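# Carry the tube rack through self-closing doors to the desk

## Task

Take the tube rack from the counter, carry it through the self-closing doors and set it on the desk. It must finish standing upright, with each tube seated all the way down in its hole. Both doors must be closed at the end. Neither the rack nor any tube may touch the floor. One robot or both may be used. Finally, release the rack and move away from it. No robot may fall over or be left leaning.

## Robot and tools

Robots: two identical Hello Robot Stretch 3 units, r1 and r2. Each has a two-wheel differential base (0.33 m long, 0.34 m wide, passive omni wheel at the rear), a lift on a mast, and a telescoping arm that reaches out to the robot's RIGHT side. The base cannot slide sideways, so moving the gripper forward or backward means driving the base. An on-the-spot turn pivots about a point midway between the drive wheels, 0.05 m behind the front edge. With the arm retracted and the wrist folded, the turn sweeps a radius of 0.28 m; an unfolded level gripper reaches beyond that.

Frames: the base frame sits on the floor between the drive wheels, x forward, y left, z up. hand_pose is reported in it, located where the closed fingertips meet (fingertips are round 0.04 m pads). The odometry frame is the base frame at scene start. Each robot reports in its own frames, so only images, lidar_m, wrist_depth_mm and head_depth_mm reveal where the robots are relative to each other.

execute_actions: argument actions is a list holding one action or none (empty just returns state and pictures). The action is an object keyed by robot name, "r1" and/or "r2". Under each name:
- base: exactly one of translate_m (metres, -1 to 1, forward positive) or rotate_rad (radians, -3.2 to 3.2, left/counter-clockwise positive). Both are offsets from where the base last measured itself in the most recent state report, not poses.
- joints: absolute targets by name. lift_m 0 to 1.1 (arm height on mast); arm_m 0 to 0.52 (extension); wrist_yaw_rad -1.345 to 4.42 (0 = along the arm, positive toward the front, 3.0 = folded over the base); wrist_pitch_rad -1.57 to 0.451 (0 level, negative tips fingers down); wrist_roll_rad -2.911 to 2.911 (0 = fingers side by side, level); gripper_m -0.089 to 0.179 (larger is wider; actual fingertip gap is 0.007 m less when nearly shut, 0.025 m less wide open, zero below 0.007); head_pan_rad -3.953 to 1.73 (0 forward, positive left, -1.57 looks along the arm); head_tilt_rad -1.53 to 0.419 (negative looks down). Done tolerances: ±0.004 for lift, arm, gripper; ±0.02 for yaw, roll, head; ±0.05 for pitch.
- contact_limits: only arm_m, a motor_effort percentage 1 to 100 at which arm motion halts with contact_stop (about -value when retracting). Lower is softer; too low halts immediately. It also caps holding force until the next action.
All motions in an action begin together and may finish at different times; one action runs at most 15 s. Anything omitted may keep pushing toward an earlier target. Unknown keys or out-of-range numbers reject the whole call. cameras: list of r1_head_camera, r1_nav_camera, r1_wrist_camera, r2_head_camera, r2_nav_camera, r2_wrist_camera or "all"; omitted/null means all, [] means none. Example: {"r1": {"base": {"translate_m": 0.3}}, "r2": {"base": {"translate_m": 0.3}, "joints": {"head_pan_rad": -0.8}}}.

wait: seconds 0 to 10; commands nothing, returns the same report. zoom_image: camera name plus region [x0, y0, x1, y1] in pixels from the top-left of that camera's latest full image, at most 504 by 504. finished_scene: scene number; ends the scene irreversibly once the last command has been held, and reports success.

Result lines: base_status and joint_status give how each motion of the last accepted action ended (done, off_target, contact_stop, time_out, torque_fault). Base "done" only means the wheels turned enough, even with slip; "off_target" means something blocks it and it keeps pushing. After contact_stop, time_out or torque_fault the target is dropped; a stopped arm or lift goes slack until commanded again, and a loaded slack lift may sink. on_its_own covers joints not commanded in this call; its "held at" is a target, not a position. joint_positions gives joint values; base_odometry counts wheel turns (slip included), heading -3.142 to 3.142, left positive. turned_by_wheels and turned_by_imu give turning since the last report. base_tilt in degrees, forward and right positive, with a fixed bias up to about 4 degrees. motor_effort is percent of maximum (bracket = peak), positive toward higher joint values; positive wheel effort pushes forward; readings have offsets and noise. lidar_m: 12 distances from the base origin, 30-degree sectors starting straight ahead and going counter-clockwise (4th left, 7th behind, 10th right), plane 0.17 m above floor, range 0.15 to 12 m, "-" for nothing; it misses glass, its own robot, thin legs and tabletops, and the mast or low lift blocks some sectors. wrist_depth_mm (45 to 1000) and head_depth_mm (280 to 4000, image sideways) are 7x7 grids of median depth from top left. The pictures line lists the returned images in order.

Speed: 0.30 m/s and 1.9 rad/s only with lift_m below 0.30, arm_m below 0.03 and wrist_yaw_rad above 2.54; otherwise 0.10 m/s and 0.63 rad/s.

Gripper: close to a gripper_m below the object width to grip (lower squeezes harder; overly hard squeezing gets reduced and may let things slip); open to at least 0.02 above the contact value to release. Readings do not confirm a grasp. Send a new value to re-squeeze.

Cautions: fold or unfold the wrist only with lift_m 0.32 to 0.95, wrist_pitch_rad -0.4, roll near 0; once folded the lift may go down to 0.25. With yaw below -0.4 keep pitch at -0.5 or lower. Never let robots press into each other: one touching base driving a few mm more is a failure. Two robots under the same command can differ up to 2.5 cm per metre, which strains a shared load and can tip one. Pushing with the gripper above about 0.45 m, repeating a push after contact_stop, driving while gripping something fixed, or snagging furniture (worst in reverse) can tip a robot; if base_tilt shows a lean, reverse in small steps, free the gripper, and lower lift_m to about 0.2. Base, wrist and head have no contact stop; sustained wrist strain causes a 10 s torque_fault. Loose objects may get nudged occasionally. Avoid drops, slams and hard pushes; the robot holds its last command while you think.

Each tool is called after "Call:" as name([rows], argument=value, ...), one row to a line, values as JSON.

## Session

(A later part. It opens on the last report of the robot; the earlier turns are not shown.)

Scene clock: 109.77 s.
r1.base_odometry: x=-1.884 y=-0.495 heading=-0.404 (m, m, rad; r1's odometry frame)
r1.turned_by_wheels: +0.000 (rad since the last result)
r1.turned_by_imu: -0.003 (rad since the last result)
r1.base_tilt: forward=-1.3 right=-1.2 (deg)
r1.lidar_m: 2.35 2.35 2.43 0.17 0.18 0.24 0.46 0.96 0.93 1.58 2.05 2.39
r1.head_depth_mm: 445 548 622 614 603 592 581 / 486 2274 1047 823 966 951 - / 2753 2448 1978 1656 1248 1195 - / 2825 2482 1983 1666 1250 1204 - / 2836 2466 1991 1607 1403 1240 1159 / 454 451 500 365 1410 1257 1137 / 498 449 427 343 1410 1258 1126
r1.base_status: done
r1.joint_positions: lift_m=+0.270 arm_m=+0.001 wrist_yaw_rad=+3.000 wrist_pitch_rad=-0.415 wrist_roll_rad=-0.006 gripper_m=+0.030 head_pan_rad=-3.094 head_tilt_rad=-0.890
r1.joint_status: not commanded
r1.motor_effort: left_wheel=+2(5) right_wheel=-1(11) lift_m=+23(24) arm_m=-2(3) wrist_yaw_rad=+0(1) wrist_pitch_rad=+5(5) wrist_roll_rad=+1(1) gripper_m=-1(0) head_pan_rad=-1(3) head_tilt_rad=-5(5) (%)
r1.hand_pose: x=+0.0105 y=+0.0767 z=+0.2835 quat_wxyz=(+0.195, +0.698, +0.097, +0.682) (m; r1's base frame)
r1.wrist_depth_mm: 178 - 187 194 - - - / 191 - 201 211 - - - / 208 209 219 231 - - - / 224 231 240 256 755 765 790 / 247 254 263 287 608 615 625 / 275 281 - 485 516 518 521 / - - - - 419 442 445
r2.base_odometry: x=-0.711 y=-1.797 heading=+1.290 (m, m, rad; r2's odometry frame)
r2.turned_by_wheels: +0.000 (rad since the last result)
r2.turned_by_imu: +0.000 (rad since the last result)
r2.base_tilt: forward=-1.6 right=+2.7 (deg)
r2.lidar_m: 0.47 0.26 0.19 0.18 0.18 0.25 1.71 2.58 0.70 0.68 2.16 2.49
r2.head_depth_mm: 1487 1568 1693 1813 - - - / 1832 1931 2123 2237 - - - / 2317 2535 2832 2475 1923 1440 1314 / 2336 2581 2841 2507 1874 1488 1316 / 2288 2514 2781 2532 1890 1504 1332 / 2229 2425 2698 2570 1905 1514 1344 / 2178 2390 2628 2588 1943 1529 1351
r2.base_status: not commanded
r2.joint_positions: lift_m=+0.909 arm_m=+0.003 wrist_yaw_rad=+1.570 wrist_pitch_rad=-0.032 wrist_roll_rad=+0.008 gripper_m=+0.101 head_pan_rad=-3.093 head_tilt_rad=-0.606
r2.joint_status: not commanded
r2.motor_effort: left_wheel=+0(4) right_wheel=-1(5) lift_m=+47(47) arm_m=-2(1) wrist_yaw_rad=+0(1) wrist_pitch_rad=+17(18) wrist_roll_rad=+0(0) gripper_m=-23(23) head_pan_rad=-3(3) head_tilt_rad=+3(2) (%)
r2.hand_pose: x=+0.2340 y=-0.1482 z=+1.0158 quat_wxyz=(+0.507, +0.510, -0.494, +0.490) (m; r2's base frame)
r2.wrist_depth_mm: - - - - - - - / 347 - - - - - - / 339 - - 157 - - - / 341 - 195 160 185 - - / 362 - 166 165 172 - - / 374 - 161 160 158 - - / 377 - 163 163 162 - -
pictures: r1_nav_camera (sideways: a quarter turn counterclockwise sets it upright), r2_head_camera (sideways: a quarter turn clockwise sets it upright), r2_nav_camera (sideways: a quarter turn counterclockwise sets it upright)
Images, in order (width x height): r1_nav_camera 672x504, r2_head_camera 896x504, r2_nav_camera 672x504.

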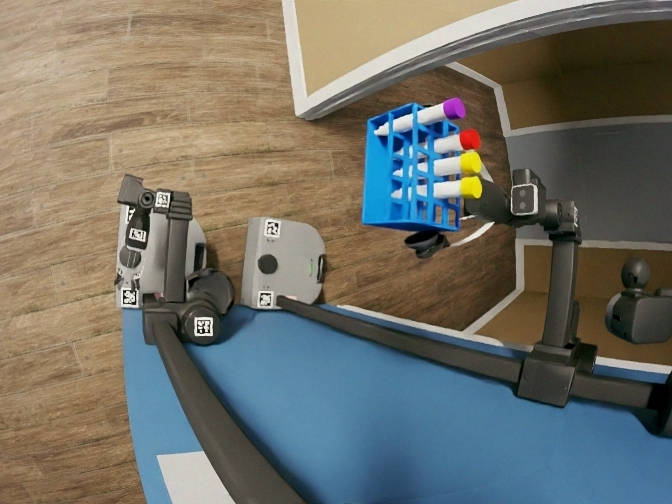

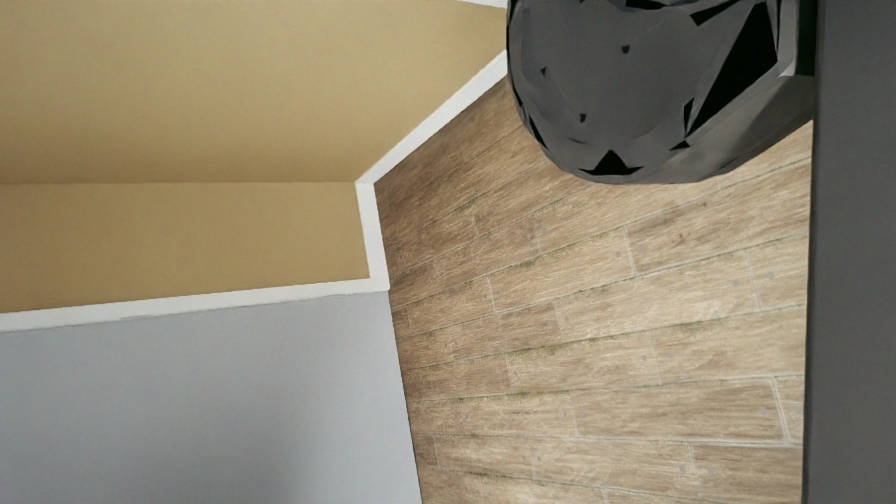

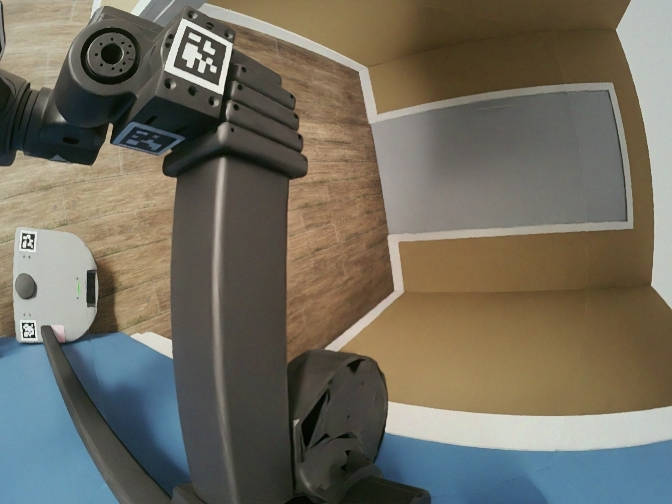

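Call:
execute_actions([
  {"r2":{"base":{"rotate_rad":0.28}}},
], cameras=[])

Call:
execute_actions([
  {"r2":{"base":{"translate_m":-0.37}}},
], cameras=["r1_nav_camera"])

Scene clock: 113.00 s.
r1.base_odometry: x=-1.884 y=-0.495 heading=-0.404 (m, m, rad; r1's odometry frame)
r1.turned_by_wheels: +0.000 (rad since the last result)
r1.turned_by_imu: -0.001 (rad since the last result)
r1.base_tilt: forward=-1.3 right=-1.0 (deg)
r1.lidar_m: 2.35 2.36 2.43 0.17 0.18 0.24 0.46 0.96 0.93 1.58 2.05 2.39
r1.head_depth_mm: 478 632 625 615 602 592 581 / 488 605 733 890 986 953 - / 2739 2424 1970 1610 1202 1225 - / 2850 2445 1988 364 1204 1191 - / 488 2464 1928 309 371 1209 1157 / 454 396 413 304 364 1261 1140 / 425 442 1946 311 324 1266 1124
r1.base_status: not commanded
r1.joint_positions: lift_m=+0.270 arm_m=+0.001 wrist_yaw_rad=+3.000 wrist_pitch_rad=-0.415 wrist_roll_rad=-0.006 gripper_m=+0.030 head_pan_rad=-3.094 head_tilt_rad=-0.890
r1.joint_status: not commanded
r1.motor_effort: left_wheel=+2(2) right_wheel=+0(1) lift_m=+23(24) arm_m=-3(2) wrist_yaw_rad=+0(1) wrist_pitch_rad=+5(5) wrist_roll_rad=+1(0) gripper_m=-1(1) head_pan_rad=-2(2) head_tilt_rad=-5(6) (%)
r1.hand_pose: x=+0.0105 y=+0.0767 z=+0.2835 quat_wxyz=(+0.195, +0.698, +0.097, +0.682) (m; r1's base frame)
r1.wrist_depth_mm: 178 - 186 193 - - - / 192 - 202 210 - - - / 207 211 219 232 - - - / 225 230 242 256 753 764 779 / 246 254 263 287 603 619 625 / 275 280 - 487 516 509 519 / - - - - 425 442 446
r2.base_odometry: x=-0.711 y=-1.797 heading=+1.570 (m, m, rad; r2's odometry frame)
r2.turned_by_wheels: +0.280 (rad since the last result)
r2.turned_by_imu: +0.284 (rad since the last result)
r2.base_tilt: forward=-1.6 right=+2.6 (deg)
r2.lidar_m: 0.36 0.21 0.18 0.18 0.21 0.35 2.67 1.72 0.68 1.17 2.24 0.47
r2.head_depth_mm: 2257 2468 2742 2386 - - - / 2262 2472 2740 2446 - - - / 2252 2489 2762 2453 1897 1445 1311 / 2286 2495 2825 2517 1893 1482 1319 / 2281 2500 2802 2544 1901 1492 1336 / 2301 2508 2814 2551 1909 1523 1339 / 2329 2525 2757 2614 1933 1535 1346
r2.base_status: done
r2.joint_positions: lift_m=+0.909 arm_m=+0.003 wrist_yaw_rad=+1.570 wrist_pitch_rad=-0.032 wrist_roll_rad=+0.008 gripper_m=+0.101 head_pan_rad=-3.093 head_tilt_rad=-0.606
r2.joint_status: not commanded
r2.motor_effort: left_wheel=-2(6) right_wheel=+1(4) lift_m=+46(47) arm_m=-1(1) wrist_yaw_rad=+0(1) wrist_pitch_rad=+18(18) wrist_roll_rad=+0(0) gripper_m=-23(24) head_pan_rad=-3(3) head_tilt_rad=+4(3) (%)
r2.hand_pose: x=+0.2340 y=-0.1482 z=+1.0158 quat_wxyz=(+0.507, +0.510, -0.494, +0.490) (m; r2's base frame)
r2.wrist_depth_mm: 286 335 - - - - - / 288 348 - - - - - / 286 355 - 158 - - - / 290 365 196 162 186 - - / 293 336 165 166 172 - - / 293 - 161 160 159 - - / 284 381 164 163 161 - -
pictures: none
No camera images: the call's "cameras" was empty. Leave "cameras" out to get every camera's image.

Scene clock: 117.67 s.
r1.base_odometry: x=-1.884 y=-0.495 heading=-0.404 (m, m, rad; r1's odometry frame)
r1.turned_by_wheels: +0.000 (rad since the last result)
r1.turned_by_imu: -0.001 (rad since the last result)
r1.base_tilt: forward=-1.3 right=-1.1 (deg)
r1.lidar_m: 2.35 2.35 2.42 0.17 0.18 0.24 0.68 0.96 0.93 1.58 2.05 2.39
r1.head_depth_mm: 652 637 626 614 602 592 581 / 2296 2275 1047 1014 982 954 - / 885 2286 1864 1629 1422 1268 - / 2887 2466 1980 1451 1432 1254 - / 2866 2297 1983 1499 1403 1263 1160 / 572 587 1981 1669 1440 1262 1133 / 625 582 2007 1684 1436 1259 1126
r1.base_status: not commanded
r1.joint_positions: lift_m=+0.270 arm_m=+0.001 wrist_yaw_rad=+3.000 wrist_pitch_rad=-0.415 wrist_roll_rad=-0.006 gripper_m=+0.030 head_pan_rad=-3.094 head_tilt_rad=-0.890
r1.joint_status: not commanded
r1.motor_effort: left_wheel=+1(2) right_wheel=-1(1) lift_m=+24(24) arm_m=-2(3) wrist_yaw_rad=+1(1) wrist_pitch_rad=+5(5) wrist_roll_rad=+1(1) gripper_m=+0(0) head_pan_rad=-1(2) head_tilt_rad=-5(6) (%)
r1.hand_pose: x=+0.0105 y=+0.0767 z=+0.2835 quat_wxyz=(+0.195, +0.698, +0.097, +0.682) (m; r1's base frame)
r1.wrist_depth_mm: 178 - 187 193 - - - / 191 - 202 212 - - - / 207 210 219 231 - - - / 226 231 242 255 745 780 778 / 247 254 263 285 608 613 622 / 276 280 - 484 515 521 524 / - - - - 419 437 443
r2.base_odometry: x=-0.711 y=-2.167 heading=+1.570 (m, m, rad; r2's odometry frame)
r2.turned_by_wheels: +0.000 (rad since the last result)
r2.turned_by_imu: +0.000 (rad since the last result)
r2.base_tilt: forward=-1.5 right=+2.7 (deg)
r2.lidar_m: 0.55 0.32 0.27 0.27 0.33 1.25 2.31 1.74 1.25 0.60 2.24 3.08
r2.head_depth_mm: 1922 2093 2333 2403 - - - / 1929 2126 2351 2453 - - - / 1951 2133 2378 2458 1918 1434 1314 / 1946 2147 2384 2502 1872 1492 1317 / 1969 2165 2411 2544 1879 1517 1335 / 1971 2169 2419 2579 1902 1513 1344 / 1988 2191 2442 2582 1934 1537 1354
r2.base_status: done
r2.joint_positions: lift_m=+0.909 arm_m=+0.003 wrist_yaw_rad=+1.570 wrist_pitch_rad=-0.032 wrist_roll_rad=+0.008 gripper_m=+0.101 head_pan_rad=-3.093 head_tilt_rad=-0.606
r2.joint_status: not commanded
r2.motor_effort: left_wheel=-2(5) right_wheel=+1(2) lift_m=+46(47) arm_m=-2(1) wrist_yaw_rad=+1(1) wrist_pitch_rad=+18(18) wrist_roll_rad=+1(0) gripper_m=-24(23) head_pan_rad=-3(3) head_tilt_rad=+2(3) (%)
r2.hand_pose: x=+0.2340 y=-0.1482 z=+1.0158 quat_wxyz=(+0.507, +0.510, -0.494, +0.490) (m; r2's base frame)
r2.wrist_depth_mm: 370 488 685 - - - - / 370 499 698 - - - - / 374 494 670 158 - - - / 381 500 194 161 187 - - / 381 444 166 165 171 - - / 373 - 160 160 159 - - / 361 502 164 163 161 - -
pictures: r1_nav_camera (sideways: a quarter turn counterclockwise sets it upright)
Images, in order (width x height): r1_nav_camera 672x504.

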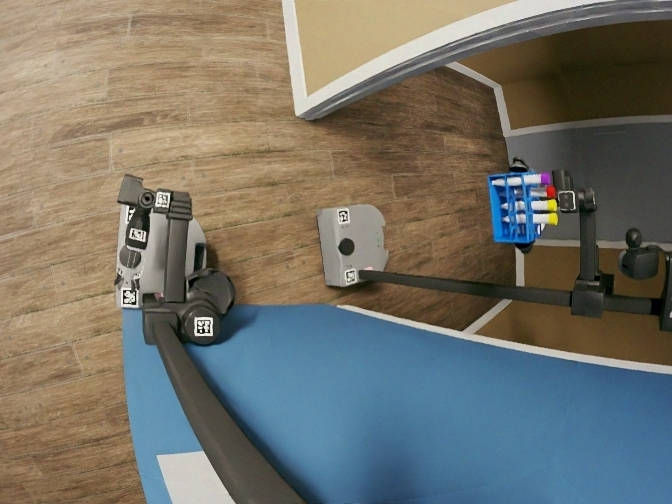

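Call:
execute_actions([
  {"r2":{"base":{"rotate_rad":0.52}}},
], cameras=[])

Call:
execute_actions([
  {"r2":{"base":{"translate_m":-0.85}},"r1":{"base":{"translate_m":-0.25}}},
], cameras=["r1_nav_camera","r2_wrist_camera"])

Scene clock: 119.77 s.
r1.base_odometry: x=-1.884 y=-0.495 heading=-0.404 (m, m, rad; r1's odometry frame)
r1.turned_by_wheels: +0.000 (rad since the last result)
r1.turned_by_imu: -0.001 (rad since the last result)
r1.base_tilt: forward=-1.3 right=-1.1 (deg)
r1.lidar_m: 2.35 2.35 2.43 0.17 0.18 0.24 0.68 0.96 0.93 1.59 2.06 2.38
r1.head_depth_mm: 651 639 625 615 602 591 580 / 2304 2287 1045 1012 981 952 - / 2831 2220 1962 1653 1419 1270 - / 526 551 1861 1450 1405 1258 - / 2734 2220 1991 1455 1384 1260 1154 / 636 2473 2008 1674 1438 1256 1140 / 2774 2485 2022 1676 1438 1266 1125
r1.base_status: not commanded
r1.joint_positions: lift_m=+0.270 arm_m=+0.001 wrist_yaw_rad=+3.000 wrist_pitch_rad=-0.415 wrist_roll_rad=-0.006 gripper_m=+0.030 head_pan_rad=-3.094 head_tilt_rad=-0.890
r1.joint_status: not commanded
r1.motor_effort: left_wheel=+2(2) right_wheel=-1(1) lift_m=+23(24) arm_m=-2(3) wrist_yaw_rad=+0(1) wrist_pitch_rad=+5(5) wrist_roll_rad=+1(1) gripper_m=+0(0) head_pan_rad=-2(2) head_tilt_rad=-6(5) (%)
r1.hand_pose: x=+0.0105 y=+0.0767 z=+0.2835 quat_wxyz=(+0.195, +0.698, +0.097, +0.682) (m; r1's base frame)
r1.wrist_depth_mm: 179 - 187 194 - - - / 191 - 202 211 - - - / 207 211 219 231 - - - / 225 230 241 254 757 770 786 / 247 256 263 286 603 615 623 / 274 280 - 490 520 510 522 / - - - - 420 442 446
r2.base_odometry: x=-0.711 y=-2.167 heading=+2.090 (m, m, rad; r2's odometry frame)
r2.turned_by_wheels: +0.520 (rad since the last result)
r2.turned_by_imu: +0.527 (rad since the last result)
r2.base_tilt: forward=-1.6 right=+2.7 (deg)
r2.lidar_m: 0.32 0.27 0.27 0.33 1.24 2.31 1.75 1.25 0.60 2.24 3.08 0.56
r2.head_depth_mm: 1935 2131 2343 2379 - - - / 2064 2265 2506 2421 - - - / 2134 2340 2605 2450 1930 1445 1310 / 1887 2046 2204 2338 1879 1490 1322 / 1640 1759 1889 2048 1889 1499 1331 / 1445 1539 1626 1763 1805 1512 1338 / 1292 1366 1437 1533 1633 1531 1351
r2.base_status: done
r2.joint_positions: lift_m=+0.909 arm_m=+0.003 wrist_yaw_rad=+1.570 wrist_pitch_rad=-0.032 wrist_roll_rad=+0.008 gripper_m=+0.101 head_pan_rad=-3.093 head_tilt_rad=-0.606
r2.joint_status: not commanded
r2.motor_effort: left_wheel=-2(6) right_wheel=+1(6) lift_m=+47(47) arm_m=-1(3) wrist_yaw_rad=+1(0) wrist_pitch_rad=+17(18) wrist_roll_rad=+0(0) gripper_m=-23(23) head_pan_rad=-3(3) head_tilt_rad=+3(3) (%)
r2.hand_pose: x=+0.2340 y=-0.1482 z=+1.0158 quat_wxyz=(+0.507, +0.510, -0.494, +0.490) (m; r2's base frame)
r2.wrist_depth_mm: 241 281 337 435 591 - - / 245 280 344 427 627 - - / 250 292 333 157 635 - - / 253 294 195 160 186 - - / 256 281 166 165 172 - - / 261 - 161 161 158 - - / 259 309 164 163 161 - -
pictures: none
No camera images: the call's "cameras" was empty. Leave "cameras" out to get every camera's image.

Scene clock: 129.23 s.
r1.base_odometry: x=-2.113 y=-0.397 heading=-0.404 (m, m, rad; r1's odometry frame)
r1.turned_by_wheels: +0.000 (rad since the last result)
r1.turned_by_imu: -0.004 (rad since the last result)
r1.base_tilt: forward=-1.2 right=-1.0 (deg)
r1.lidar_m: 2.60 0.25 0.18 0.17 0.18 0.24 0.72 1.37 0.78 1.11 2.12 2.47
r1.head_depth_mm: 1702 634 623 612 600 591 580 / 2157 2255 1918 1079 978 951 - / 2698 2453 1981 1649 1418 1270 - / 2741 2473 1980 1666 1434 1257 - / 2675 2460 1984 1665 1436 1261 1158 / 2594 2502 1999 1670 1433 1262 1139 / 2549 2462 1704 1680 1440 1261 1125
r1.base_status: done
r1.joint_positions: lift_m=+0.270 arm_m=+0.001 wrist_yaw_rad=+3.000 wrist_pitch_rad=-0.415 wrist_roll_rad=-0.006 gripper_m=+0.030 head_pan_rad=-3.094 head_tilt_rad=-0.890
r1.joint_status: not commanded
r1.motor_effort: left_wheel=+2(4) right_wheel=-2(6) lift_m=+23(23) arm_m=-2(3) wrist_yaw_rad=+1(0) wrist_pitch_rad=+5(5) wrist_roll_rad=+1(1) gripper_m=+0(1) head_pan_rad=-2(2) head_tilt_rad=-5(6) (%)
r1.hand_pose: x=+0.0105 y=+0.0767 z=+0.2835 quat_wxyz=(+0.195, +0.698, +0.097, +0.682) (m; r1's base frame)
r1.wrist_depth_mm: 179 - 187 191 197 204 209 / 191 - 202 207 214 221 228 / 207 210 219 225 233 243 250 / 224 230 241 248 257 268 278 / 249 256 262 271 284 299 580 / 274 280 - 303 323 338 508 / - - - - 379 394 446
r2.base_odometry: x=-0.289 y=-2.905 heading=+2.090 (m, m, rad; r2's odometry frame)
r2.turned_by_wheels: +0.000 (rad since the last result)
r2.turned_by_imu: -0.001 (rad since the last result)
r2.base_tilt: forward=-1.5 right=+2.7 (deg)
r2.lidar_m: 1.03 0.99 1.30 1.34 1.63 1.56 1.16 0.83 0.79 0.82 0.70 0.73
r2.head_depth_mm: 1296 1413 1567 1731 - - - / 1370 1504 1673 1872 - - - / 1422 1559 1736 1945 1907 1454 1312 / 1236 1344 1463 1610 1736 1488 1320 / 1073 1148 1242 1338 1454 1468 1333 / 943 1001 1069 1146 1232 1333 1321 / 846 889 941 999 1064 1139 1192
r2.base_status: done
r2.joint_positions: lift_m=+0.909 arm_m=+0.003 wrist_yaw_rad=+1.570 wrist_pitch_rad=-0.032 wrist_roll_rad=+0.008 gripper_m=+0.101 head_pan_rad=-3.093 head_tilt_rad=-0.606
r2.joint_status: not commanded
r2.motor_effort: left_wheel=-1(5) right_wheel=+1(2) lift_m=+46(47) arm_m=-1(1) wrist_yaw_rad=+0(0) wrist_pitch_rad=+18(17) wrist_roll_rad=+0(0) gripper_m=-23(23) head_pan_rad=-3(3) head_tilt_rad=+3(3) (%)
r2.hand_pose: x=+0.2340 y=-0.1482 z=+1.0158 quat_wxyz=(+0.507, +0.510, -0.494, +0.490) (m; r2's base frame)
r2.wrist_depth_mm: 989 866 961 - - - 444 / - 880 - - - - 436 / - 914 - 158 - - 424 / - 932 196 160 187 - 420 / - 971 166 165 172 - 434 / - - 161 161 159 - 444 / - - 163 163 162 - 453
pictures: r1_nav_camera (sideways: a quarter turn counterclockwise sets it upright), r2_wrist_camera
Images, in order (width x height): r1_nav_camera 672x504, r2_wrist_camera 644x364.

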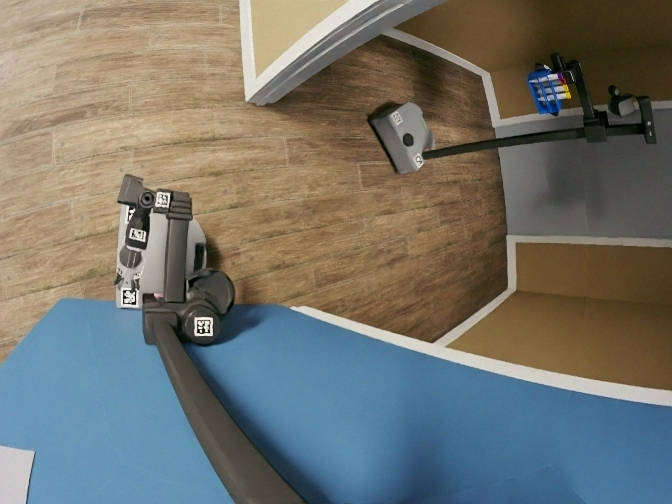

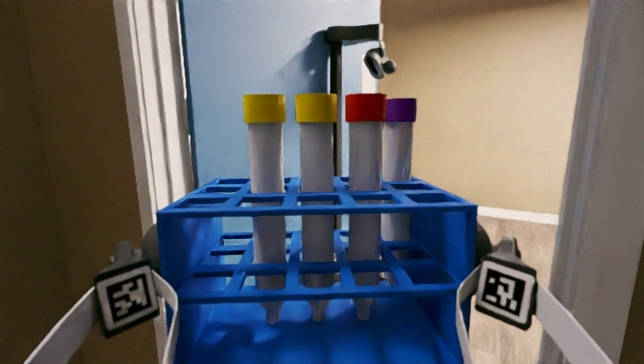

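Call:
execute_actions([
  {"r1":{"base":{"rotate_rad":0.17}},"r2":{"base":{"rotate_rad":-0.65}}},
], cameras=[])

Call:
execute_actions([
  {"r1":{"base":{"translate_m":-1.0}}},
], cameras=["r1_nav_camera"])

Scene clock: 131.80 s.
r1.base_odometry: x=-2.113 y=-0.397 heading=-0.234 (m, m, rad; r1's odometry frame)
r1.turned_by_wheels: +0.170 (rad since the last result)
r1.turned_by_imu: +0.169 (rad since the last result)
r1.base_tilt: forward=-1.3 right=-1.1 (deg)
r1.lidar_m: 2.59 0.22 0.18 0.18 0.19 0.30 1.40 0.87 0.78 1.58 2.15 2.80
r1.head_depth_mm: 2530 2340 1960 1566 888 780 689 / 2712 2443 1990 1643 1418 1229 - / 2639 2449 1965 1644 1423 1273 - / 2644 2437 1975 1659 1428 1253 - / 2657 2451 1883 1664 1436 1253 1153 / 2525 2403 1759 1670 1436 1260 1134 / 2613 2480 1952 1671 1434 1256 1124
r1.base_status: done
r1.joint_positions: lift_m=+0.270 arm_m=+0.001 wrist_yaw_rad=+3.000 wrist_pitch_rad=-0.415 wrist_roll_rad=-0.006 gripper_m=+0.030 head_pan_rad=-3.094 head_tilt_rad=-0.890
r1.joint_status: not commanded
r1.motor_effort: left_wheel=+0(14) right_wheel=+2(8) lift_m=+23(23) arm_m=-3(2) wrist_yaw_rad=+1(1) wrist_pitch_rad=+5(5) wrist_roll_rad=+1(1) gripper_m=+0(0) head_pan_rad=-1(1) head_tilt_rad=-5(6) (%)
r1.hand_pose: x=+0.0105 y=+0.0766 z=+0.2835 quat_wxyz=(+0.195, +0.698, +0.097, +0.682) (m; r1's base frame)
r1.wrist_depth_mm: 203 - 198 196 193 192 188 / 220 - 214 210 209 207 204 / 240 239 233 230 226 222 220 / 264 262 255 253 249 244 240 / 295 291 278 276 274 269 266 / 332 325 - 308 301 302 295 / - - - - 361 339 353
r2.base_odometry: x=-0.289 y=-2.905 heading=+1.440 (m, m, rad; r2's odometry frame)
r2.turned_by_wheels: -0.650 (rad since the last result)
r2.turned_by_imu: -0.659 (rad since the last result)
r2.base_tilt: forward=-1.5 right=+2.7 (deg)
r2.lidar_m: 0.70 1.10 0.99 1.31 1.31 1.63 1.56 1.35 0.87 0.79 0.80 0.74
r2.head_depth_mm: 1346 1484 1642 1859 - - - / 1335 1463 1643 1843 - - - / 1314 1449 1613 1814 1909 1443 1313 / 1305 1436 1601 1798 1869 1486 1326 / 1286 1425 1580 1788 1894 1505 1335 / 1283 1400 1567 1749 1876 1516 1344 / 1269 1400 1546 1731 1865 1522 1351
r2.base_status: done
r2.joint_positions: lift_m=+0.909 arm_m=+0.003 wrist_yaw_rad=+1.570 wrist_pitch_rad=-0.032 wrist_roll_rad=+0.008 gripper_m=+0.101 head_pan_rad=-3.093 head_tilt_rad=-0.606
r2.joint_status: not commanded
r2.motor_effort: left_wheel=+2(4) right_wheel=-2(4) lift_m=+47(47) arm_m=-2(1) wrist_yaw_rad=+0(1) wrist_pitch_rad=+18(18) wrist_roll_rad=+0(0) gripper_m=-23(23) head_pan_rad=-3(3) head_tilt_rad=+3(3) (%)
r2.hand_pose: x=+0.2340 y=-0.1482 z=+1.0158 quat_wxyz=(+0.507, +0.510, -0.494, +0.490) (m; r2's base frame)
r2.wrist_depth_mm: - - - 604 621 657 644 / - - - 599 633 688 642 / - - - 158 673 684 632 / - - 196 161 186 740 656 / - - 166 166 172 760 657 / - - 160 161 158 - 663 / - - 163 162 162 809 637
pictures: none
No camera images: the call's "cameras" was empty. Leave "cameras" out to get every camera's image.

Scene clock: 136.73 s.
r1.base_odometry: x=-3.086 y=-0.164 heading=-0.234 (m, m, rad; r1's odometry frame)
r1.turned_by_wheels: +0.000 (rad since the last result)
r1.turned_by_imu: -0.009 (rad since the last result)
r1.base_tilt: forward=-1.2 right=-1.1 (deg)
r1.lidar_m: 0.39 0.40 0.41 0.85 0.87 1.10 1.93 0.49 0.51 1.24 0.64 0.42
r1.head_depth_mm: 1776 2020 1951 1643 1412 1246 1130 / 1771 2065 1963 1641 1421 1241 - / 1750 2034 1964 1650 1427 1272 - / 1728 2026 1973 1660 1422 1252 - / 1717 1994 1987 1666 1431 1253 1151 / 1716 1984 1996 1661 1432 1200 1124 / 1714 1980 1998 1674 1443 1067 1104
r1.base_status: done
r1.joint_positions: lift_m=+0.270 arm_m=+0.001 wrist_yaw_rad=+3.000 wrist_pitch_rad=-0.415 wrist_roll_rad=-0.006 gripper_m=+0.030 head_pan_rad=-3.094 head_tilt_rad=-0.890
r1.joint_status: not commanded
r1.motor_effort: left_wheel=+0(8) right_wheel=+1(2) lift_m=+23(23) arm_m=-3(2) wrist_yaw_rad=+1(0) wrist_pitch_rad=+5(5) wrist_roll_rad=+1(0) gripper_m=+0(1) head_pan_rad=-2(2) head_tilt_rad=-6(6) (%)
r1.hand_pose: x=+0.0105 y=+0.0766 z=+0.2835 quat_wxyz=(+0.195, +0.698, +0.097, +0.682) (m; r1's base frame)
r1.wrist_depth_mm: 698 - 782 825 618 406 339 / 753 - 845 899 645 400 363 / 794 842 874 920 650 413 385 / 710 712 733 738 644 444 397 / 574 578 617 622 582 482 403 / 481 485 - 523 514 507 409 / - - - - 420 442 419
r2.base_odometry: x=-0.289 y=-2.905 heading=+1.440 (m, m, rad; r2's odometry frame)
r2.turned_by_wheels: +0.000 (rad since the last result)
r2.turned_by_imu: +0.000 (rad since the last result)
r2.base_tilt: forward=-1.5 right=+2.7 (deg)
r2.lidar_m: 0.70 0.76 0.55 1.30 1.32 1.63 1.56 1.35 0.87 0.79 0.80 0.74
r2.head_depth_mm: 1340 1478 1658 1863 - - - / 1331 1459 1628 1856 - - - / 1318 1453 1619 1804 1922 1439 1307 / 1313 1440 1593 1808 1870 1491 1322 / 1297 1431 1581 1772 1890 1504 1327 / 1278 1396 1570 1762 1878 1504 1336 / 1274 1388 1550 1751 1871 1526 1357
r2.base_status: not commanded
r2.joint_positions: lift_m=+0.909 arm_m=+0.003 wrist_yaw_rad=+1.570 wrist_pitch_rad=-0.032 wrist_roll_rad=+0.008 gripper_m=+0.101 head_pan_rad=-3.093 head_tilt_rad=-0.606
r2.joint_status: not commanded
r2.motor_effort: left_wheel=+2(2) right_wheel=-3(2) lift_m=+46(47) arm_m=-2(2) wrist_yaw_rad=+0(0) wrist_pitch_rad=+18(17) wrist_roll_rad=+0(0) gripper_m=-23(23) head_pan_rad=-3(3) head_tilt_rad=+2(2) (%)
r2.hand_pose: x=+0.2340 y=-0.1482 z=+1.0158 quat_wxyz=(+0.507, +0.510, -0.494, +0.490) (m; r2's base frame)
r2.wrist_depth_mm: 603 613 639 589 628 655 640 / 623 644 685 605 643 668 654 / 638 661 683 157 679 702 643 / 656 696 195 161 186 732 653 / 676 686 166 165 172 751 647 / 680 - 160 160 158 - 660 / 693 752 163 163 162 820 632
pictures: r1_nav_camera (sideways: a quarter turn counterclockwise sets it upright)
Images, in order (width x height): r1_nav_camera 672x504.

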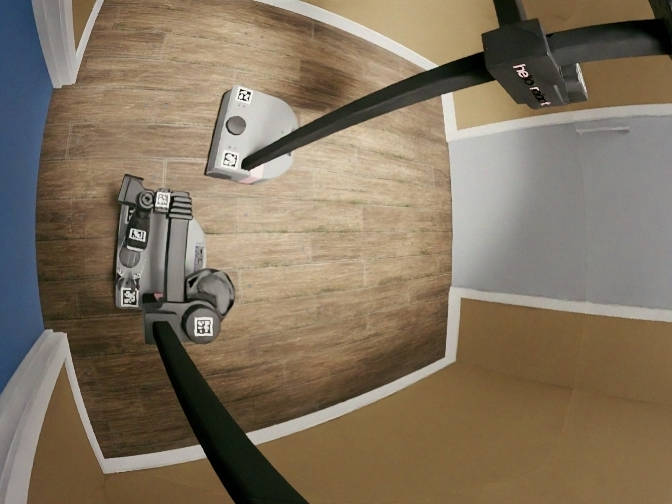

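Call:
execute_actions([
  {"r1":{"base":{"translate_m":-0.88},"joints":{"head_pan_rad":-1.57,"head_tilt_rad":-0.21}}},
], cameras=[])

Call:
execute_actions([
  {"r1":{"base":{"rotate_rad":-1.65}}},
], cameras=["r1_nav_camera","r1_head_camera"])

Scene clock: 141.70 s.
r1.base_odometry: x=-3.942 y=+0.040 heading=-0.234 (m, m, rad; r1's odometry frame)
r1.turned_by_wheels: +0.000 (rad since the last result)
r1.turned_by_imu: -0.008 (rad since the last result)
r1.base_tilt: forward=-1.2 right=-1.0 (deg)
r1.lidar_m: 1.20 1.19 0.81 0.75 0.76 0.96 1.05 1.07 1.33 1.35 1.36 0.59
r1.head_depth_mm: 1228 1285 1336 1403 1466 1533 1583 / 1219 1267 1319 1387 1442 1521 1575 / 1206 1253 1305 1365 1427 1494 1550 / 1191 1243 1286 1350 1412 1475 1537 / 1176 1226 1273 1333 1392 1465 1514 / 1163 1211 1265 1314 1377 1435 1500 / 1153 1193 1246 1297 1358 1416 1481
r1.base_status: done
r1.joint_positions: lift_m=+0.270 arm_m=+0.001 wrist_yaw_rad=+3.000 wrist_pitch_rad=-0.415 wrist_roll_rad=-0.006 gripper_m=+0.030 head_pan_rad=-1.577 head_tilt_rad=-0.221
r1.joint_status: all done
r1.motor_effort: left_wheel=+0(5) right_wheel=+0(3) lift_m=+24(23) arm_m=-2(2) wrist_yaw_rad=+1(0) wrist_pitch_rad=+5(6) wrist_roll_rad=+1(1) gripper_m=+0(0) head_pan_rad=+3(37) head_tilt_rad=+6(43) (%)
r1.hand_pose: x=+0.0105 y=+0.0766 z=+0.2835 quat_wxyz=(+0.195, +0.698, +0.097, +0.682) (m; r1's base frame)
r1.wrist_depth_mm: 620 - 697 730 777 816 911 / 676 - 747 787 847 921 966 / 712 735 800 847 898 951 - / 703 717 734 746 765 768 795 / 572 577 615 616 605 617 626 / 483 496 - 510 514 512 517 / - - - - 419 438 448
r2.base_odometry: x=-0.289 y=-2.905 heading=+1.440 (m, m, rad; r2's odometry frame)
r2.turned_by_wheels: +0.000 (rad since the last result)
r2.turned_by_imu: +0.000 (rad since the last result)
r2.base_tilt: forward=-1.5 right=+2.7 (deg)
r2.lidar_m: 0.70 0.77 0.95 1.30 1.31 0.71 1.56 1.35 0.87 0.79 0.79 0.75
r2.head_depth_mm: 1349 1481 1658 1856 - - - / 1329 1459 1631 1845 - - - / 1319 1449 1612 1831 1918 1442 1303 / 1311 1444 1596 1811 1850 1489 1320 / 1301 1427 1577 1782 1885 1505 1329 / 1274 1390 1570 1759 1887 1507 1333 / 1272 1391 1546 1745 1865 1534 1352
r2.base_status: not commanded
r2.joint_positions: lift_m=+0.909 arm_m=+0.003 wrist_yaw_rad=+1.570 wrist_pitch_rad=-0.032 wrist_roll_rad=+0.008 gripper_m=+0.101 head_pan_rad=-3.093 head_tilt_rad=-0.606
r2.joint_status: not commanded
r2.motor_effort: left_wheel=+2(2) right_wheel=-2(2) lift_m=+47(47) arm_m=-2(1) wrist_yaw_rad=+0(1) wrist_pitch_rad=+18(18) wrist_roll_rad=+0(0) gripper_m=-23(23) head_pan_rad=-3(2) head_tilt_rad=+2(4) (%)
r2.hand_pose: x=+0.2340 y=-0.1482 z=+1.0158 quat_wxyz=(+0.507, +0.510, -0.494, +0.490) (m; r2's base frame)
r2.wrist_depth_mm: 603 620 649 593 619 659 658 / 618 632 653 606 637 687 639 / 621 670 665 157 671 709 648 / 650 699 195 159 185 737 658 / 672 694 166 165 172 760 675 / 694 - 160 160 158 - 671 / 718 740 163 163 162 838 633
pictures: none
No camera images: the call's "cameras" was empty. Leave "cameras" out to get every camera's image.

Scene clock: 144.00 s.
r1.base_odometry: x=-3.942 y=+0.040 heading=-1.884 (m, m, rad; r1's odometry frame)
r1.turned_by_wheels: -1.650 (rad since the last result)
r1.turned_by_imu: -1.647 (rad since the last result)
r1.base_tilt: forward=-1.2 right=-1.1 (deg)
r1.lidar_m: 1.35 1.36 0.59 1.26 1.19 0.84 0.75 0.76 0.91 1.05 1.06 1.28
r1.head_depth_mm: 980 1018 1065 1113 1166 1236 1283 / 959 1003 1040 1090 1144 1194 1261 / 938 976 1021 1062 1113 1168 1222 / 926 965 1001 1053 1095 1148 1201 / 911 948 988 1035 1078 1123 1179 / 896 932 970 1007 1053 1104 1150 / 881 918 953 986 1036 1077 1129
r1.base_status: done
r1.joint_positions: lift_m=+0.270 arm_m=+0.001 wrist_yaw_rad=+3.000 wrist_pitch_rad=-0.415 wrist_roll_rad=-0.006 gripper_m=+0.030 head_pan_rad=-1.577 head_tilt_rad=-0.220
r1.joint_status: not commanded
r1.motor_effort: left_wheel=+3(8) right_wheel=-1(5) lift_m=+23(24) arm_m=-3(3) wrist_yaw_rad=+1(1) wrist_pitch_rad=+6(5) wrist_roll_rad=+1(1) gripper_m=-1(1) head_pan_rad=+3(3) head_tilt_rad=+5(6) (%)
r1.hand_pose: x=+0.0105 y=+0.0766 z=+0.2835 quat_wxyz=(+0.195, +0.698, +0.097, +0.682) (m; r1's base frame)
r1.wrist_depth_mm: 947 - - - - - - / - - - - - - - / 917 919 960 971 726 616 681 / 704 705 720 752 693 523 534 / 569 576 616 616 610 564 551 / 482 488 - 516 514 520 524 / - - - - 421 441 452
r2.base_odometry: x=-0.289 y=-2.905 heading=+1.440 (m, m, rad; r2's odometry frame)
r2.turned_by_wheels: +0.000 (rad since the last result)
r2.turned_by_imu: +0.000 (rad since the last result)
r2.base_tilt: forward=-1.5 right=+2.7 (deg)
r2.lidar_m: 0.70 0.77 0.95 1.31 0.67 0.71 1.56 1.35 0.87 0.79 0.80 0.74
r2.head_depth_mm: 1345 1484 1651 1875 - - - / 1331 1474 1621 1845 - - - / 1310 1448 1618 1819 1922 1437 1304 / 1308 1442 1594 1807 1855 1485 1322 / 1294 1419 1576 1782 1892 1503 1337 / 1282 1394 1563 1746 1883 1514 1337 / 1271 1388 1544 1748 1872 1533 1352
r2.base_status: not commanded
r2.joint_positions: lift_m=+0.909 arm_m=+0.003 wrist_yaw_rad=+1.570 wrist_pitch_rad=-0.032 wrist_roll_rad=+0.008 gripper_m=+0.101 head_pan_rad=-3.093 head_tilt_rad=-0.606
r2.joint_status: not commanded
r2.motor_effort: left_wheel=+2(2) right_wheel=-2(2) lift_m=+46(47) arm_m=-1(2) wrist_yaw_rad=+0(0) wrist_pitch_rad=+18(18) wrist_roll_rad=+0(0) gripper_m=-23(23) head_pan_rad=-3(3) head_tilt_rad=+3(3) (%)
r2.hand_pose: x=+0.2340 y=-0.1482 z=+1.0158 quat_wxyz=(+0.507, +0.510, -0.494, +0.490) (m; r2's base frame)
r2.wrist_depth_mm: 593 617 644 597 637 639 648 / 611 654 659 605 652 686 639 / 646 677 680 157 658 720 646 / 649 667 196 160 186 728 649 / 687 701 165 165 172 774 665 / 711 - 161 160 158 - 668 / 715 755 163 163 161 827 637
pictures: r1_head_camera (sideways: a quarter turn clockwise sets it upright), r1_nav_camera (sideways: a quarter turn counterclockwise sets it upright)
Images, in order (width x height): r1_head_camera 896x504, r1_nav_camera 672x504.

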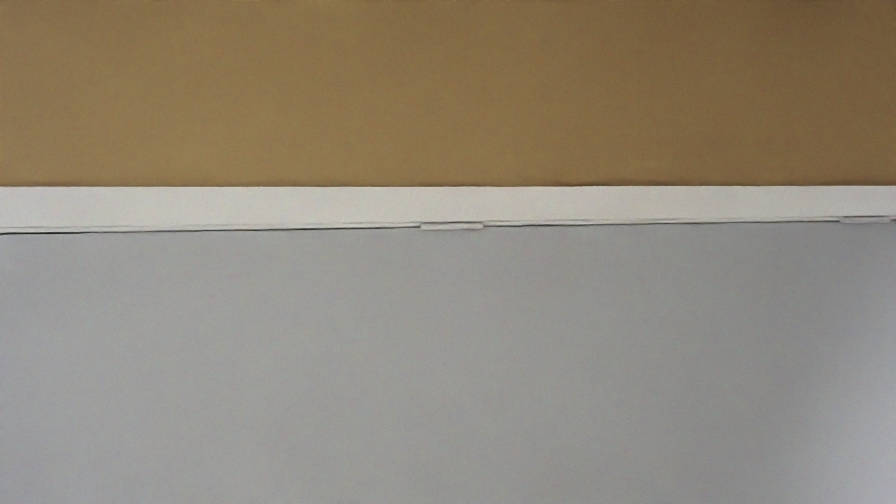

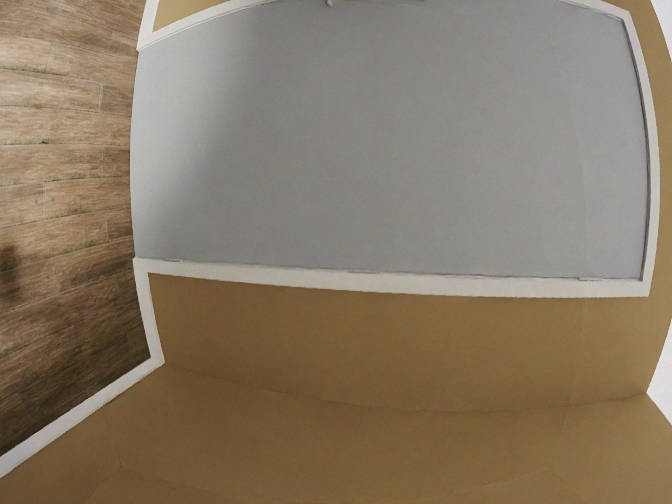

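Call:
execute_actions([
  {"r1":{"base":{"rotate_rad":-0.04},"joints":{"lift_m":0.37}}},
], cameras=[])

Call:
execute_actions([
  {"r1":{"base":{"translate_m":0.815},"joints":{"lift_m":0.94,"wrist_yaw_rad":0.21,"gripper_m":0.08,"arm_m":0.25}}},
], cameras=[])

Call:
execute_actions([
  {"r1":{"joints":{"wrist_pitch_rad":0,"arm_m":0.33}}},
], cameras=["r1_wrist_camera","r1_head_camera"])

Scene clock: 146.47 s.
r1.base_odometry: x=-3.942 y=+0.040 heading=-1.924 (m, m, rad; r1's odometry frame)
r1.turned_by_wheels: -0.040 (rad since the last result)
r1.turned_by_imu: -0.041 (rad since the last result)
r1.base_tilt: forward=-1.3 right=-1.1 (deg)
r1.lidar_m: 1.35 1.35 0.59 1.27 1.27 0.86 0.75 0.76 0.89 1.06 1.06 1.25
r1.head_depth_mm: 1005 1042 1087 1140 1189 1256 1327 / 975 1020 1060 1109 1161 1221 1290 / 960 990 1037 1083 1132 1184 1246 / 927 969 1009 1045 1094 1151 1207 / 916 953 990 1031 1071 1123 1177 / 897 930 965 1006 1049 1098 1146 / 879 911 947 987 1025 1070 1120
r1.base_status: done
r1.joint_positions: lift_m=+0.370 arm_m=+0.001 wrist_yaw_rad=+3.000 wrist_pitch_rad=-0.415 wrist_roll_rad=-0.006 gripper_m=+0.030 head_pan_rad=-1.577 head_tilt_rad=-0.220
r1.joint_status: all done
r1.motor_effort: left_wheel=+1(6) right_wheel=-1(6) lift_m=+35(36) arm_m=-3(3) wrist_yaw_rad=+0(0) wrist_pitch_rad=+5(5) wrist_roll_rad=+1(1) gripper_m=+0(1) head_pan_rad=+3(4) head_tilt_rad=+5(5) (%)
r1.hand_pose: x=+0.0105 y=+0.0766 z=+0.3830 quat_wxyz=(+0.195, +0.698, +0.097, +0.682) (m; r1's base frame)
r1.wrist_depth_mm: 927 - - - - - - / 990 - - - - - - / - - - - - - - / 858 869 900 921 710 654 932 / 725 721 769 775 707 580 716 / 601 600 - 625 639 611 643 / 525 525 - 538 524 549 563
r2.base_odometry: x=-0.289 y=-2.905 heading=+1.440 (m, m, rad; r2's odometry frame)
r2.turned_by_wheels: +0.000 (rad since the last result)
r2.turned_by_imu: +0.000 (rad since the last result)
r2.base_tilt: forward=-1.5 right=+2.7 (deg)
r2.lidar_m: 0.70 0.76 0.94 1.31 0.66 0.71 1.56 1.35 0.87 0.79 0.80 0.75
r2.head_depth_mm: 1338 1484 1653 1872 - - - / 1326 1468 1644 1856 - - - / 1321 1451 1609 1836 1932 1439 1311 / 1307 1445 1593 1788 1869 1493 1325 / 1295 1430 1580 1783 1886 1506 1329 / 1278 1402 1563 1748 1877 1526 1347 / 1269 1402 1546 1747 1874 1530 1350
r2.base_status: not commanded
r2.joint_positions: lift_m=+0.909 arm_m=+0.003 wrist_yaw_rad=+1.570 wrist_pitch_rad=-0.032 wrist_roll_rad=+0.008 gripper_m=+0.101 head_pan_rad=-3.093 head_tilt_rad=-0.606
r2.joint_status: not commanded
r2.motor_effort: left_wheel=+2(2) right_wheel=-2(2) lift_m=+47(47) arm_m=-1(2) wrist_yaw_rad=-1(1) wrist_pitch_rad=+17(18) wrist_roll_rad=+0(0) gripper_m=-24(23) head_pan_rad=-3(3) head_tilt_rad=+3(3) (%)
r2.hand_pose: x=+0.2340 y=-0.1482 z=+1.0158 quat_wxyz=(+0.507, +0.510, -0.494, +0.490) (m; r2's base frame)
r2.wrist_depth_mm: 609 632 657 603 622 662 643 / 616 638 667 614 658 697 649 / 625 666 684 158 669 703 638 / 668 683 195 161 186 731 645 / 666 696 166 167 172 746 658 / 698 - 160 161 158 - 663 / 697 763 163 164 162 827 656
pictures: none
No camera images: the call's "cameras" was empty. Leave "cameras" out to get every camera's image.

Scene clock: 155.57 s.
r1.base_odometry: x=-4.224 y=-0.725 heading=-1.924 (m, m, rad; r1's odometry frame)
r1.turned_by_wheels: +0.000 (rad since the last result)
r1.turned_by_imu: +0.002 (rad since the last result)
r1.base_tilt: forward=-1.2 right=-1.0 (deg)
r1.lidar_m: 0.55 0.55 0.66 1.20 0.73 0.74 1.55 1.55 0.99 0.86 0.86 0.63
r1.head_depth_mm: 818 850 888 935 962 - 1083 / 802 834 866 908 937 - 1055 / 785 815 848 886 918 - 1029 / 765 797 830 869 899 939 999 / 751 780 809 842 879 922 966 / 737 761 789 824 854 893 933 / 711 740 770 804 841 876 917
r1.base_status: done
r1.joint_positions: lift_m=+0.940 arm_m=+0.250 wrist_yaw_rad=+0.211 wrist_pitch_rad=-0.415 wrist_roll_rad=-0.006 gripper_m=+0.080 head_pan_rad=-1.577 head_tilt_rad=-0.220
r1.joint_status: all done
r1.motor_effort: left_wheel=+1(7) right_wheel=-1(2) lift_m=+35(37) arm_m=+4(6) wrist_yaw_rad=-1(4) wrist_pitch_rad=+5(5) wrist_roll_rad=+1(1) gripper_m=-1(80) head_pan_rad=+3(3) head_tilt_rad=+6(6) (%)
r1.hand_pose: x=+0.0256 y=-0.6144 z=+0.9530 quat_wxyz=(+0.706, +0.218, -0.670, -0.072) (m; r1's base frame)
r1.wrist_depth_mm: 353 348 346 345 344 342 341 / 381 376 372 376 373 370 371 / 417 413 405 409 407 405 402 / 462 453 443 450 446 439 436 / 508 501 485 495 488 487 483 / 561 565 561 560 557 545 545 / 645 640 637 632 641 621 606
r2.base_odometry: x=-0.289 y=-2.905 heading=+1.440 (m, m, rad; r2's odometry frame)
r2.turned_by_wheels: +0.000 (rad since the last result)
r2.turned_by_imu: +0.000 (rad since the last result)
r2.base_tilt: forward=-1.6 right=+2.8 (deg)
r2.lidar_m: 0.70 0.77 0.94 1.30 1.32 1.62 1.56 0.55 0.87 0.79 0.80 0.75
r2.head_depth_mm: 1342 1476 1649 1863 - - - / 1337 1455 1626 1853 - - - / 1321 1449 1618 1824 1924 1439 1312 / 1311 1434 1601 1809 1868 1494 1174 / 1297 1380 1583 1770 1896 1501 1165 / 1280 800 472 1752 1889 1247 855 / 1266 437 456 1670 647 1492 1360
r2.base_status: not commanded
r2.joint_positions: lift_m=+0.909 arm_m=+0.003 wrist_yaw_rad=+1.570 wrist_pitch_rad=-0.032 wrist_roll_rad=+0.008 gripper_m=+0.101 head_pan_rad=-3.093 head_tilt_rad=-0.606
r2.joint_status: not commanded
r2.motor_effort: left_wheel=+3(2) right_wheel=-2(2) lift_m=+47(47) arm_m=-1(1) wrist_yaw_rad=+0(0) wrist_pitch_rad=+18(18) wrist_roll_rad=+1(0) gripper_m=-23(23) head_pan_rad=-3(3) head_tilt_rad=+3(2) (%)
r2.hand_pose: x=+0.2340 y=-0.1482 z=+1.0158 quat_wxyz=(+0.507, +0.510, -0.494, +0.490) (m; r2's base frame)
r2.wrist_depth_mm: 597 613 648 600 636 652 633 / 627 632 670 612 657 681 639 / 664 649 684 157 661 712 646 / 646 682 196 161 185 724 656 / 676 702 166 167 172 771 666 / 691 - 161 160 158 - 663 / 704 752 163 163 162 800 644
pictures: none
No camera images: the call's "cameras" was empty. Leave "cameras" out to get every camera's image.

Scene clock: 157.37 s.
r1.base_odometry: x=-4.224 y=-0.725 heading=-1.924 (m, m, rad; r1's odometry frame)
r1.turned_by_wheels: +0.000 (rad since the last result)
r1.turned_by_imu: +0.000 (rad since the last result)
r1.base_tilt: forward=-1.3 right=-1.0 (deg)
r1.lidar_m: 0.55 0.56 0.66 1.19 0.72 0.74 1.55 1.55 0.99 0.86 0.86 0.63
r1.head_depth_mm: 820 853 889 934 964 1026 1084 / 802 832 868 908 - 1006 1051 / 784 815 850 887 - 984 1021 / 767 798 827 866 893 947 996 / 749 780 808 843 879 924 970 / 737 762 790 822 853 894 936 / 714 740 772 804 842 880 915
r1.base_status: not commanded
r1.joint_positions: lift_m=+0.940 arm_m=+0.330 wrist_yaw_rad=+0.211 wrist_pitch_rad=-0.023 wrist_roll_rad=-0.006 gripper_m=+0.080 head_pan_rad=-1.577 head_tilt_rad=-0.220
r1.joint_status: all done
r1.motor_effort: left_wheel=+1(2) right_wheel=-1(1) lift_m=+35(35) arm_m=+4(5) wrist_yaw_rad=+0(1) wrist_pitch_rad=+8(8) wrist_roll_rad=+1(1) gripper_m=-1(2) head_pan_rad=+3(3) head_tilt_rad=+5(4) (%)
r1.hand_pose: x=+0.0321 y=-0.7246 z=+1.0484 quat_wxyz=(+0.707, +0.083, -0.700, +0.066) (m; r1's base frame)
r1.wrist_depth_mm: 290 280 286 289 290 289 288 / 296 286 294 296 297 295 296 / 304 292 305 305 304 303 303 / 313 299 310 312 311 313 310 / 321 309 320 322 322 317 320 / 331 317 329 329 330 327 327 / 341 328 340 341 341 336 337
r2.base_odometry: x=-0.289 y=-2.905 heading=+1.440 (m, m, rad; r2's odometry frame)
r2.turned_by_wheels: +0.000 (rad since the last result)
r2.turned_by_imu: +0.000 (rad since the last result)
r2.base_tilt: forward=-1.4 right=+2.6 (deg)
r2.lidar_m: 0.70 0.77 0.94 1.30 1.32 1.62 1.56 0.55 0.87 0.79 0.80 0.74
r2.head_depth_mm: 1344 1475 1651 1863 - - - / 1333 1472 1637 1843 - - - / 1320 1446 1625 1826 1901 1440 1306 / 1309 1437 1594 1811 1863 1494 1177 / 1296 1373 1579 1789 1879 1509 1169 / 1272 827 473 1768 1889 1248 856 / 1271 436 457 1667 648 1482 1351
r2.base_status: not commanded
r2.joint_positions: lift_m=+0.909 arm_m=+0.003 wrist_yaw_rad=+1.570 wrist_pitch_rad=-0.032 wrist_roll_rad=+0.008 gripper_m=+0.101 head_pan_rad=-3.093 head_tilt_rad=-0.606
r2.joint_status: not commanded
r2.motor_effort: left_wheel=+2(2) right_wheel=-2(2) lift_m=+46(47) arm_m=-1(1) wrist_yaw_rad=+1(0) wrist_pitch_rad=+18(17) wrist_roll_rad=+0(0) gripper_m=-23(23) head_pan_rad=-3(3) head_tilt_rad=+3(4) (%)
r2.hand_pose: x=+0.2340 y=-0.1482 z=+1.0158 quat_wxyz=(+0.507, +0.510, -0.494, +0.490) (m; r2's base frame)
r2.wrist_depth_mm: 600 620 637 594 631 666 653 / 612 643 671 617 658 689 653 / 626 666 662 157 662 702 647 / 660 678 194 159 187 732 661 / 675 701 166 166 173 761 651 / 689 - 161 161 159 - 653 / 707 741 163 162 162 823 645
pictures: r1_head_camera (sideways: a quarter turn clockwise sets it upright), r1_wrist_camera
Images, in order (width x height): r1_head_camera 896x504, r1_wrist_camera 644x364.

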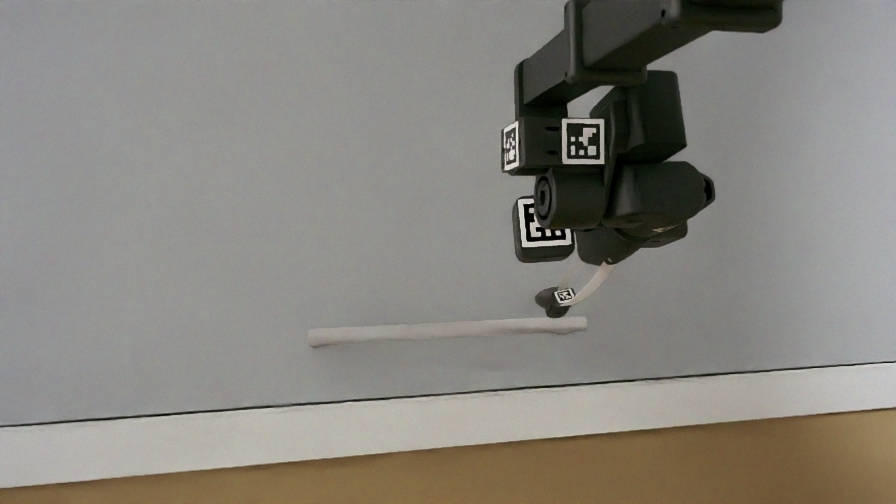

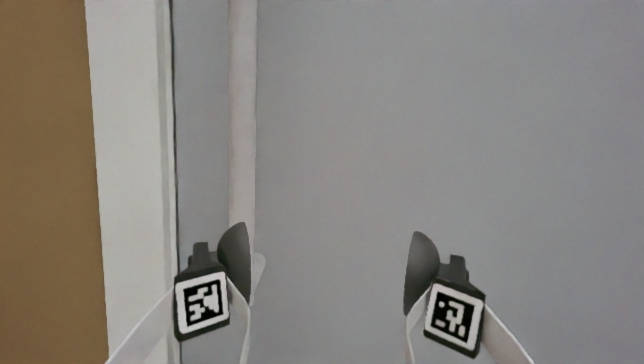

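Call:
execute_actions([
  {"r1":{"base":{"translate_m":0.094},"joints":{"lift_m":1.06}}},
], cameras=["r1_wrist_camera"])

Call:
execute_actions([
  {"r1":{"joints":{"arm_m":0.452},"contact_limits":{"arm_m":14}}},
], cameras=["r1_wrist_camera"])

Scene clock: 159.83 s.
r1.base_odometry: x=-4.257 y=-0.813 heading=-1.924 (m, m, rad; r1's odometry frame)
r1.turned_by_wheels: +0.000 (rad since the last result)
r1.turned_by_imu: +0.000 (rad since the last result)
r1.base_tilt: forward=-1.3 right=-1.0 (deg)
r1.lidar_m: 0.46 0.46 0.55 1.00 0.75 0.79 1.65 1.60 0.97 0.84 0.85 0.52
r1.head_depth_mm: 798 832 863 918 953 1003 1058 / 779 812 842 - 929 975 1025 / 764 793 822 - 908 951 998 / 746 776 801 835 887 925 972 / 731 756 786 817 851 891 930 / 712 738 772 802 840 878 916 / 703 728 757 787 819 854 892
r1.base_status: done
r1.joint_positions: lift_m=+1.060 arm_m=+0.330 wrist_yaw_rad=+0.211 wrist_pitch_rad=-0.023 wrist_roll_rad=-0.006 gripper_m=+0.080 head_pan_rad=-1.577 head_tilt_rad=-0.220
r1.joint_status: all done
r1.motor_effort: left_wheel=+2(4) right_wheel=-1(3) lift_m=+35(36) arm_m=+4(5) wrist_yaw_rad=+0(0) wrist_pitch_rad=+7(8) wrist_roll_rad=+0(0) gripper_m=+0(0) head_pan_rad=+3(4) head_tilt_rad=+5(5) (%)
r1.hand_pose: x=+0.0321 y=-0.7247 z=+1.1686 quat_wxyz=(+0.707, +0.082, -0.700, +0.066) (m; r1's base frame)
r1.wrist_depth_mm: 270 270 259 271 268 267 269 / 276 276 265 277 277 277 275 / 285 285 273 284 285 284 284 / 292 291 280 292 292 291 290 / 300 298 288 299 299 297 298 / 307 309 296 306 308 306 306 / 317 318 307 315 318 316 314
r2.base_odometry: x=-0.289 y=-2.905 heading=+1.440 (m, m, rad; r2's odometry frame)
r2.turned_by_wheels: +0.000 (rad since the last result)
r2.turned_by_imu: +0.000 (rad since the last result)
r2.base_tilt: forward=-1.5 right=+2.7 (deg)
r2.lidar_m: 0.70 0.76 0.94 1.31 1.31 1.62 1.56 0.61 0.87 0.79 0.80 0.74
r2.head_depth_mm: 1346 1487 1647 1880 - - - / 1335 1472 1632 1861 - - - / 1315 1447 1623 1816 1923 1446 1313 / 1305 1443 1581 1792 1873 1487 1302 / 1298 1420 1587 1785 1876 1508 1177 / 1256 1389 1555 1755 1889 1527 1171 / 1229 1390 1542 1740 1865 1444 873
r2.base_status: not commanded
r2.joint_positions: lift_m=+0.909 arm_m=+0.003 wrist_yaw_rad=+1.570 wrist_pitch_rad=-0.032 wrist_roll_rad=+0.008 gripper_m=+0.101 head_pan_rad=-3.093 head_tilt_rad=-0.606
r2.joint_status: not commanded
r2.motor_effort: left_wheel=+3(2) right_wheel=-2(2) lift_m=+47(47) arm_m=-2(2) wrist_yaw_rad=+1(1) wrist_pitch_rad=+18(18) wrist_roll_rad=+0(0) gripper_m=-23(23) head_pan_rad=-3(3) head_tilt_rad=+2(2) (%)
r2.hand_pose: x=+0.2340 y=-0.1482 z=+1.0158 quat_wxyz=(+0.507, +0.510, -0.494, +0.490) (m; r2's base frame)
r2.wrist_depth_mm: 597 633 638 611 644 661 647 / 624 663 665 610 648 681 636 / 643 650 699 158 660 700 645 / 659 676 196 161 185 737 659 / 661 692 166 167 171 755 660 / 704 - 161 161 159 - 655 / 719 753 164 163 162 820 634
pictures: r1_wrist_camera
Images, in order (width x height): r1_wrist_camera 644x364.

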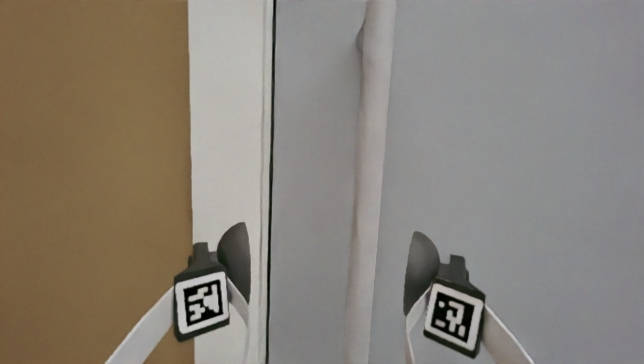

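Scene clock: 162.00 s.
r1.base_odometry: x=-4.257 y=-0.813 heading=-1.924 (m, m, rad; r1's odometry frame)
r1.turned_by_wheels: +0.000 (rad since the last result)
r1.turned_by_imu: -0.001 (rad since the last result)
r1.base_tilt: forward=-1.2 right=-1.0 (deg)
r1.lidar_m: 0.46 0.46 0.55 1.00 0.75 0.79 1.64 1.60 0.96 0.84 0.85 0.52
r1.head_depth_mm: 798 834 867 922 954 996 1052 / 780 814 843 896 927 972 1023 / 764 794 821 - 905 949 996 / 747 777 803 835 880 925 969 / 730 757 784 819 852 893 933 / 709 740 770 801 838 876 919 / 701 728 757 785 819 856 895
r1.base_status: not commanded
r1.joint_positions: lift_m=+1.060 arm_m=+0.452 wrist_yaw_rad=+0.212 wrist_pitch_rad=-0.022 wrist_roll_rad=-0.006 gripper_m=+0.080 head_pan_rad=-1.577 head_tilt_rad=-0.220
r1.joint_status: all done
r1.motor_effort: left_wheel=+1(1) right_wheel=+0(1) lift_m=+35(35) arm_m=+6(6) wrist_yaw_rad=-1(2) wrist_pitch_rad=+8(7) wrist_roll_rad=+1(0) gripper_m=+0(1) head_pan_rad=+3(3) head_tilt_rad=+5(5) (%)
r1.contact_limits: arm_m 14 (drawing in: default 28, maximum 45; extending or still: default 38, maximum 63)
r1.hand_pose: x=+0.0323 y=-0.8465 z=+1.1686 quat_wxyz=(+0.707, +0.083, -0.700, +0.067) (m; r1's base frame)
r1.wrist_depth_mm: 147 148 160 98 159 159 159 / 151 151 164 100 163 163 163 / 155 155 168 102 167 167 166 / 159 159 173 105 172 171 171 / 163 164 177 110 176 176 175 / 169 168 182 113 181 181 180 / 175 173 188 115 188 186 187
r2.base_odometry: x=-0.289 y=-2.905 heading=+1.440 (m, m, rad; r2's odometry frame)
r2.turned_by_wheels: +0.000 (rad since the last result)
r2.turned_by_imu: +0.000 (rad since the last result)
r2.base_tilt: forward=-1.5 right=+2.7 (deg)
r2.lidar_m: 0.70 0.76 0.94 1.30 1.31 1.62 1.55 0.61 0.87 0.79 0.80 0.74
r2.head_depth_mm: 1332 1477 1651 1861 - - - / 1337 1472 1624 1842 - - - / 1319 1454 1615 1807 1923 1448 1305 / 1309 1429 1605 1799 1864 1492 1303 / 1296 1433 1577 1783 1886 1503 1182 / 1246 1399 1559 1750 1881 1517 1173 / 1243 1401 1559 1740 1868 1443 870
r2.base_status: not commanded
r2.joint_positions: lift_m=+0.909 arm_m=+0.003 wrist_yaw_rad=+1.570 wrist_pitch_rad=-0.032 wrist_roll_rad=+0.008 gripper_m=+0.101 head_pan_rad=-3.093 head_tilt_rad=-0.606
r2.joint_status: not commanded
r2.motor_effort: left_wheel=+2(2) right_wheel=-2(2) lift_m=+47(47) arm_m=-2(2) wrist_yaw_rad=+1(1) wrist_pitch_rad=+18(18) wrist_roll_rad=+0(0) gripper_m=-23(23) head_pan_rad=-3(3) head_tilt_rad=+3(3) (%)
r2.hand_pose: x=+0.2340 y=-0.1482 z=+1.0158 quat_wxyz=(+0.507, +0.510, -0.494, +0.490) (m; r2's base frame)
r2.wrist_depth_mm: 597 621 645 592 632 644 641 / 600 631 683 611 647 691 650 / 636 656 680 157 660 706 649 / 660 681 196 160 186 725 655 / 670 689 165 166 171 759 669 / 690 - 161 161 158 - 645 / 717 753 163 162 162 812 633
pictures: r1_wrist_camera
Images, in order (width x height): r1_wrist_camera 644x364.

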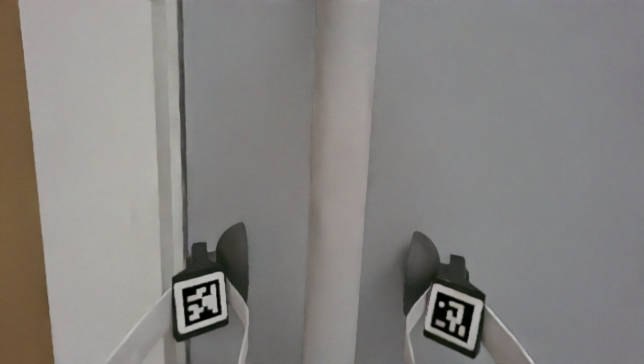

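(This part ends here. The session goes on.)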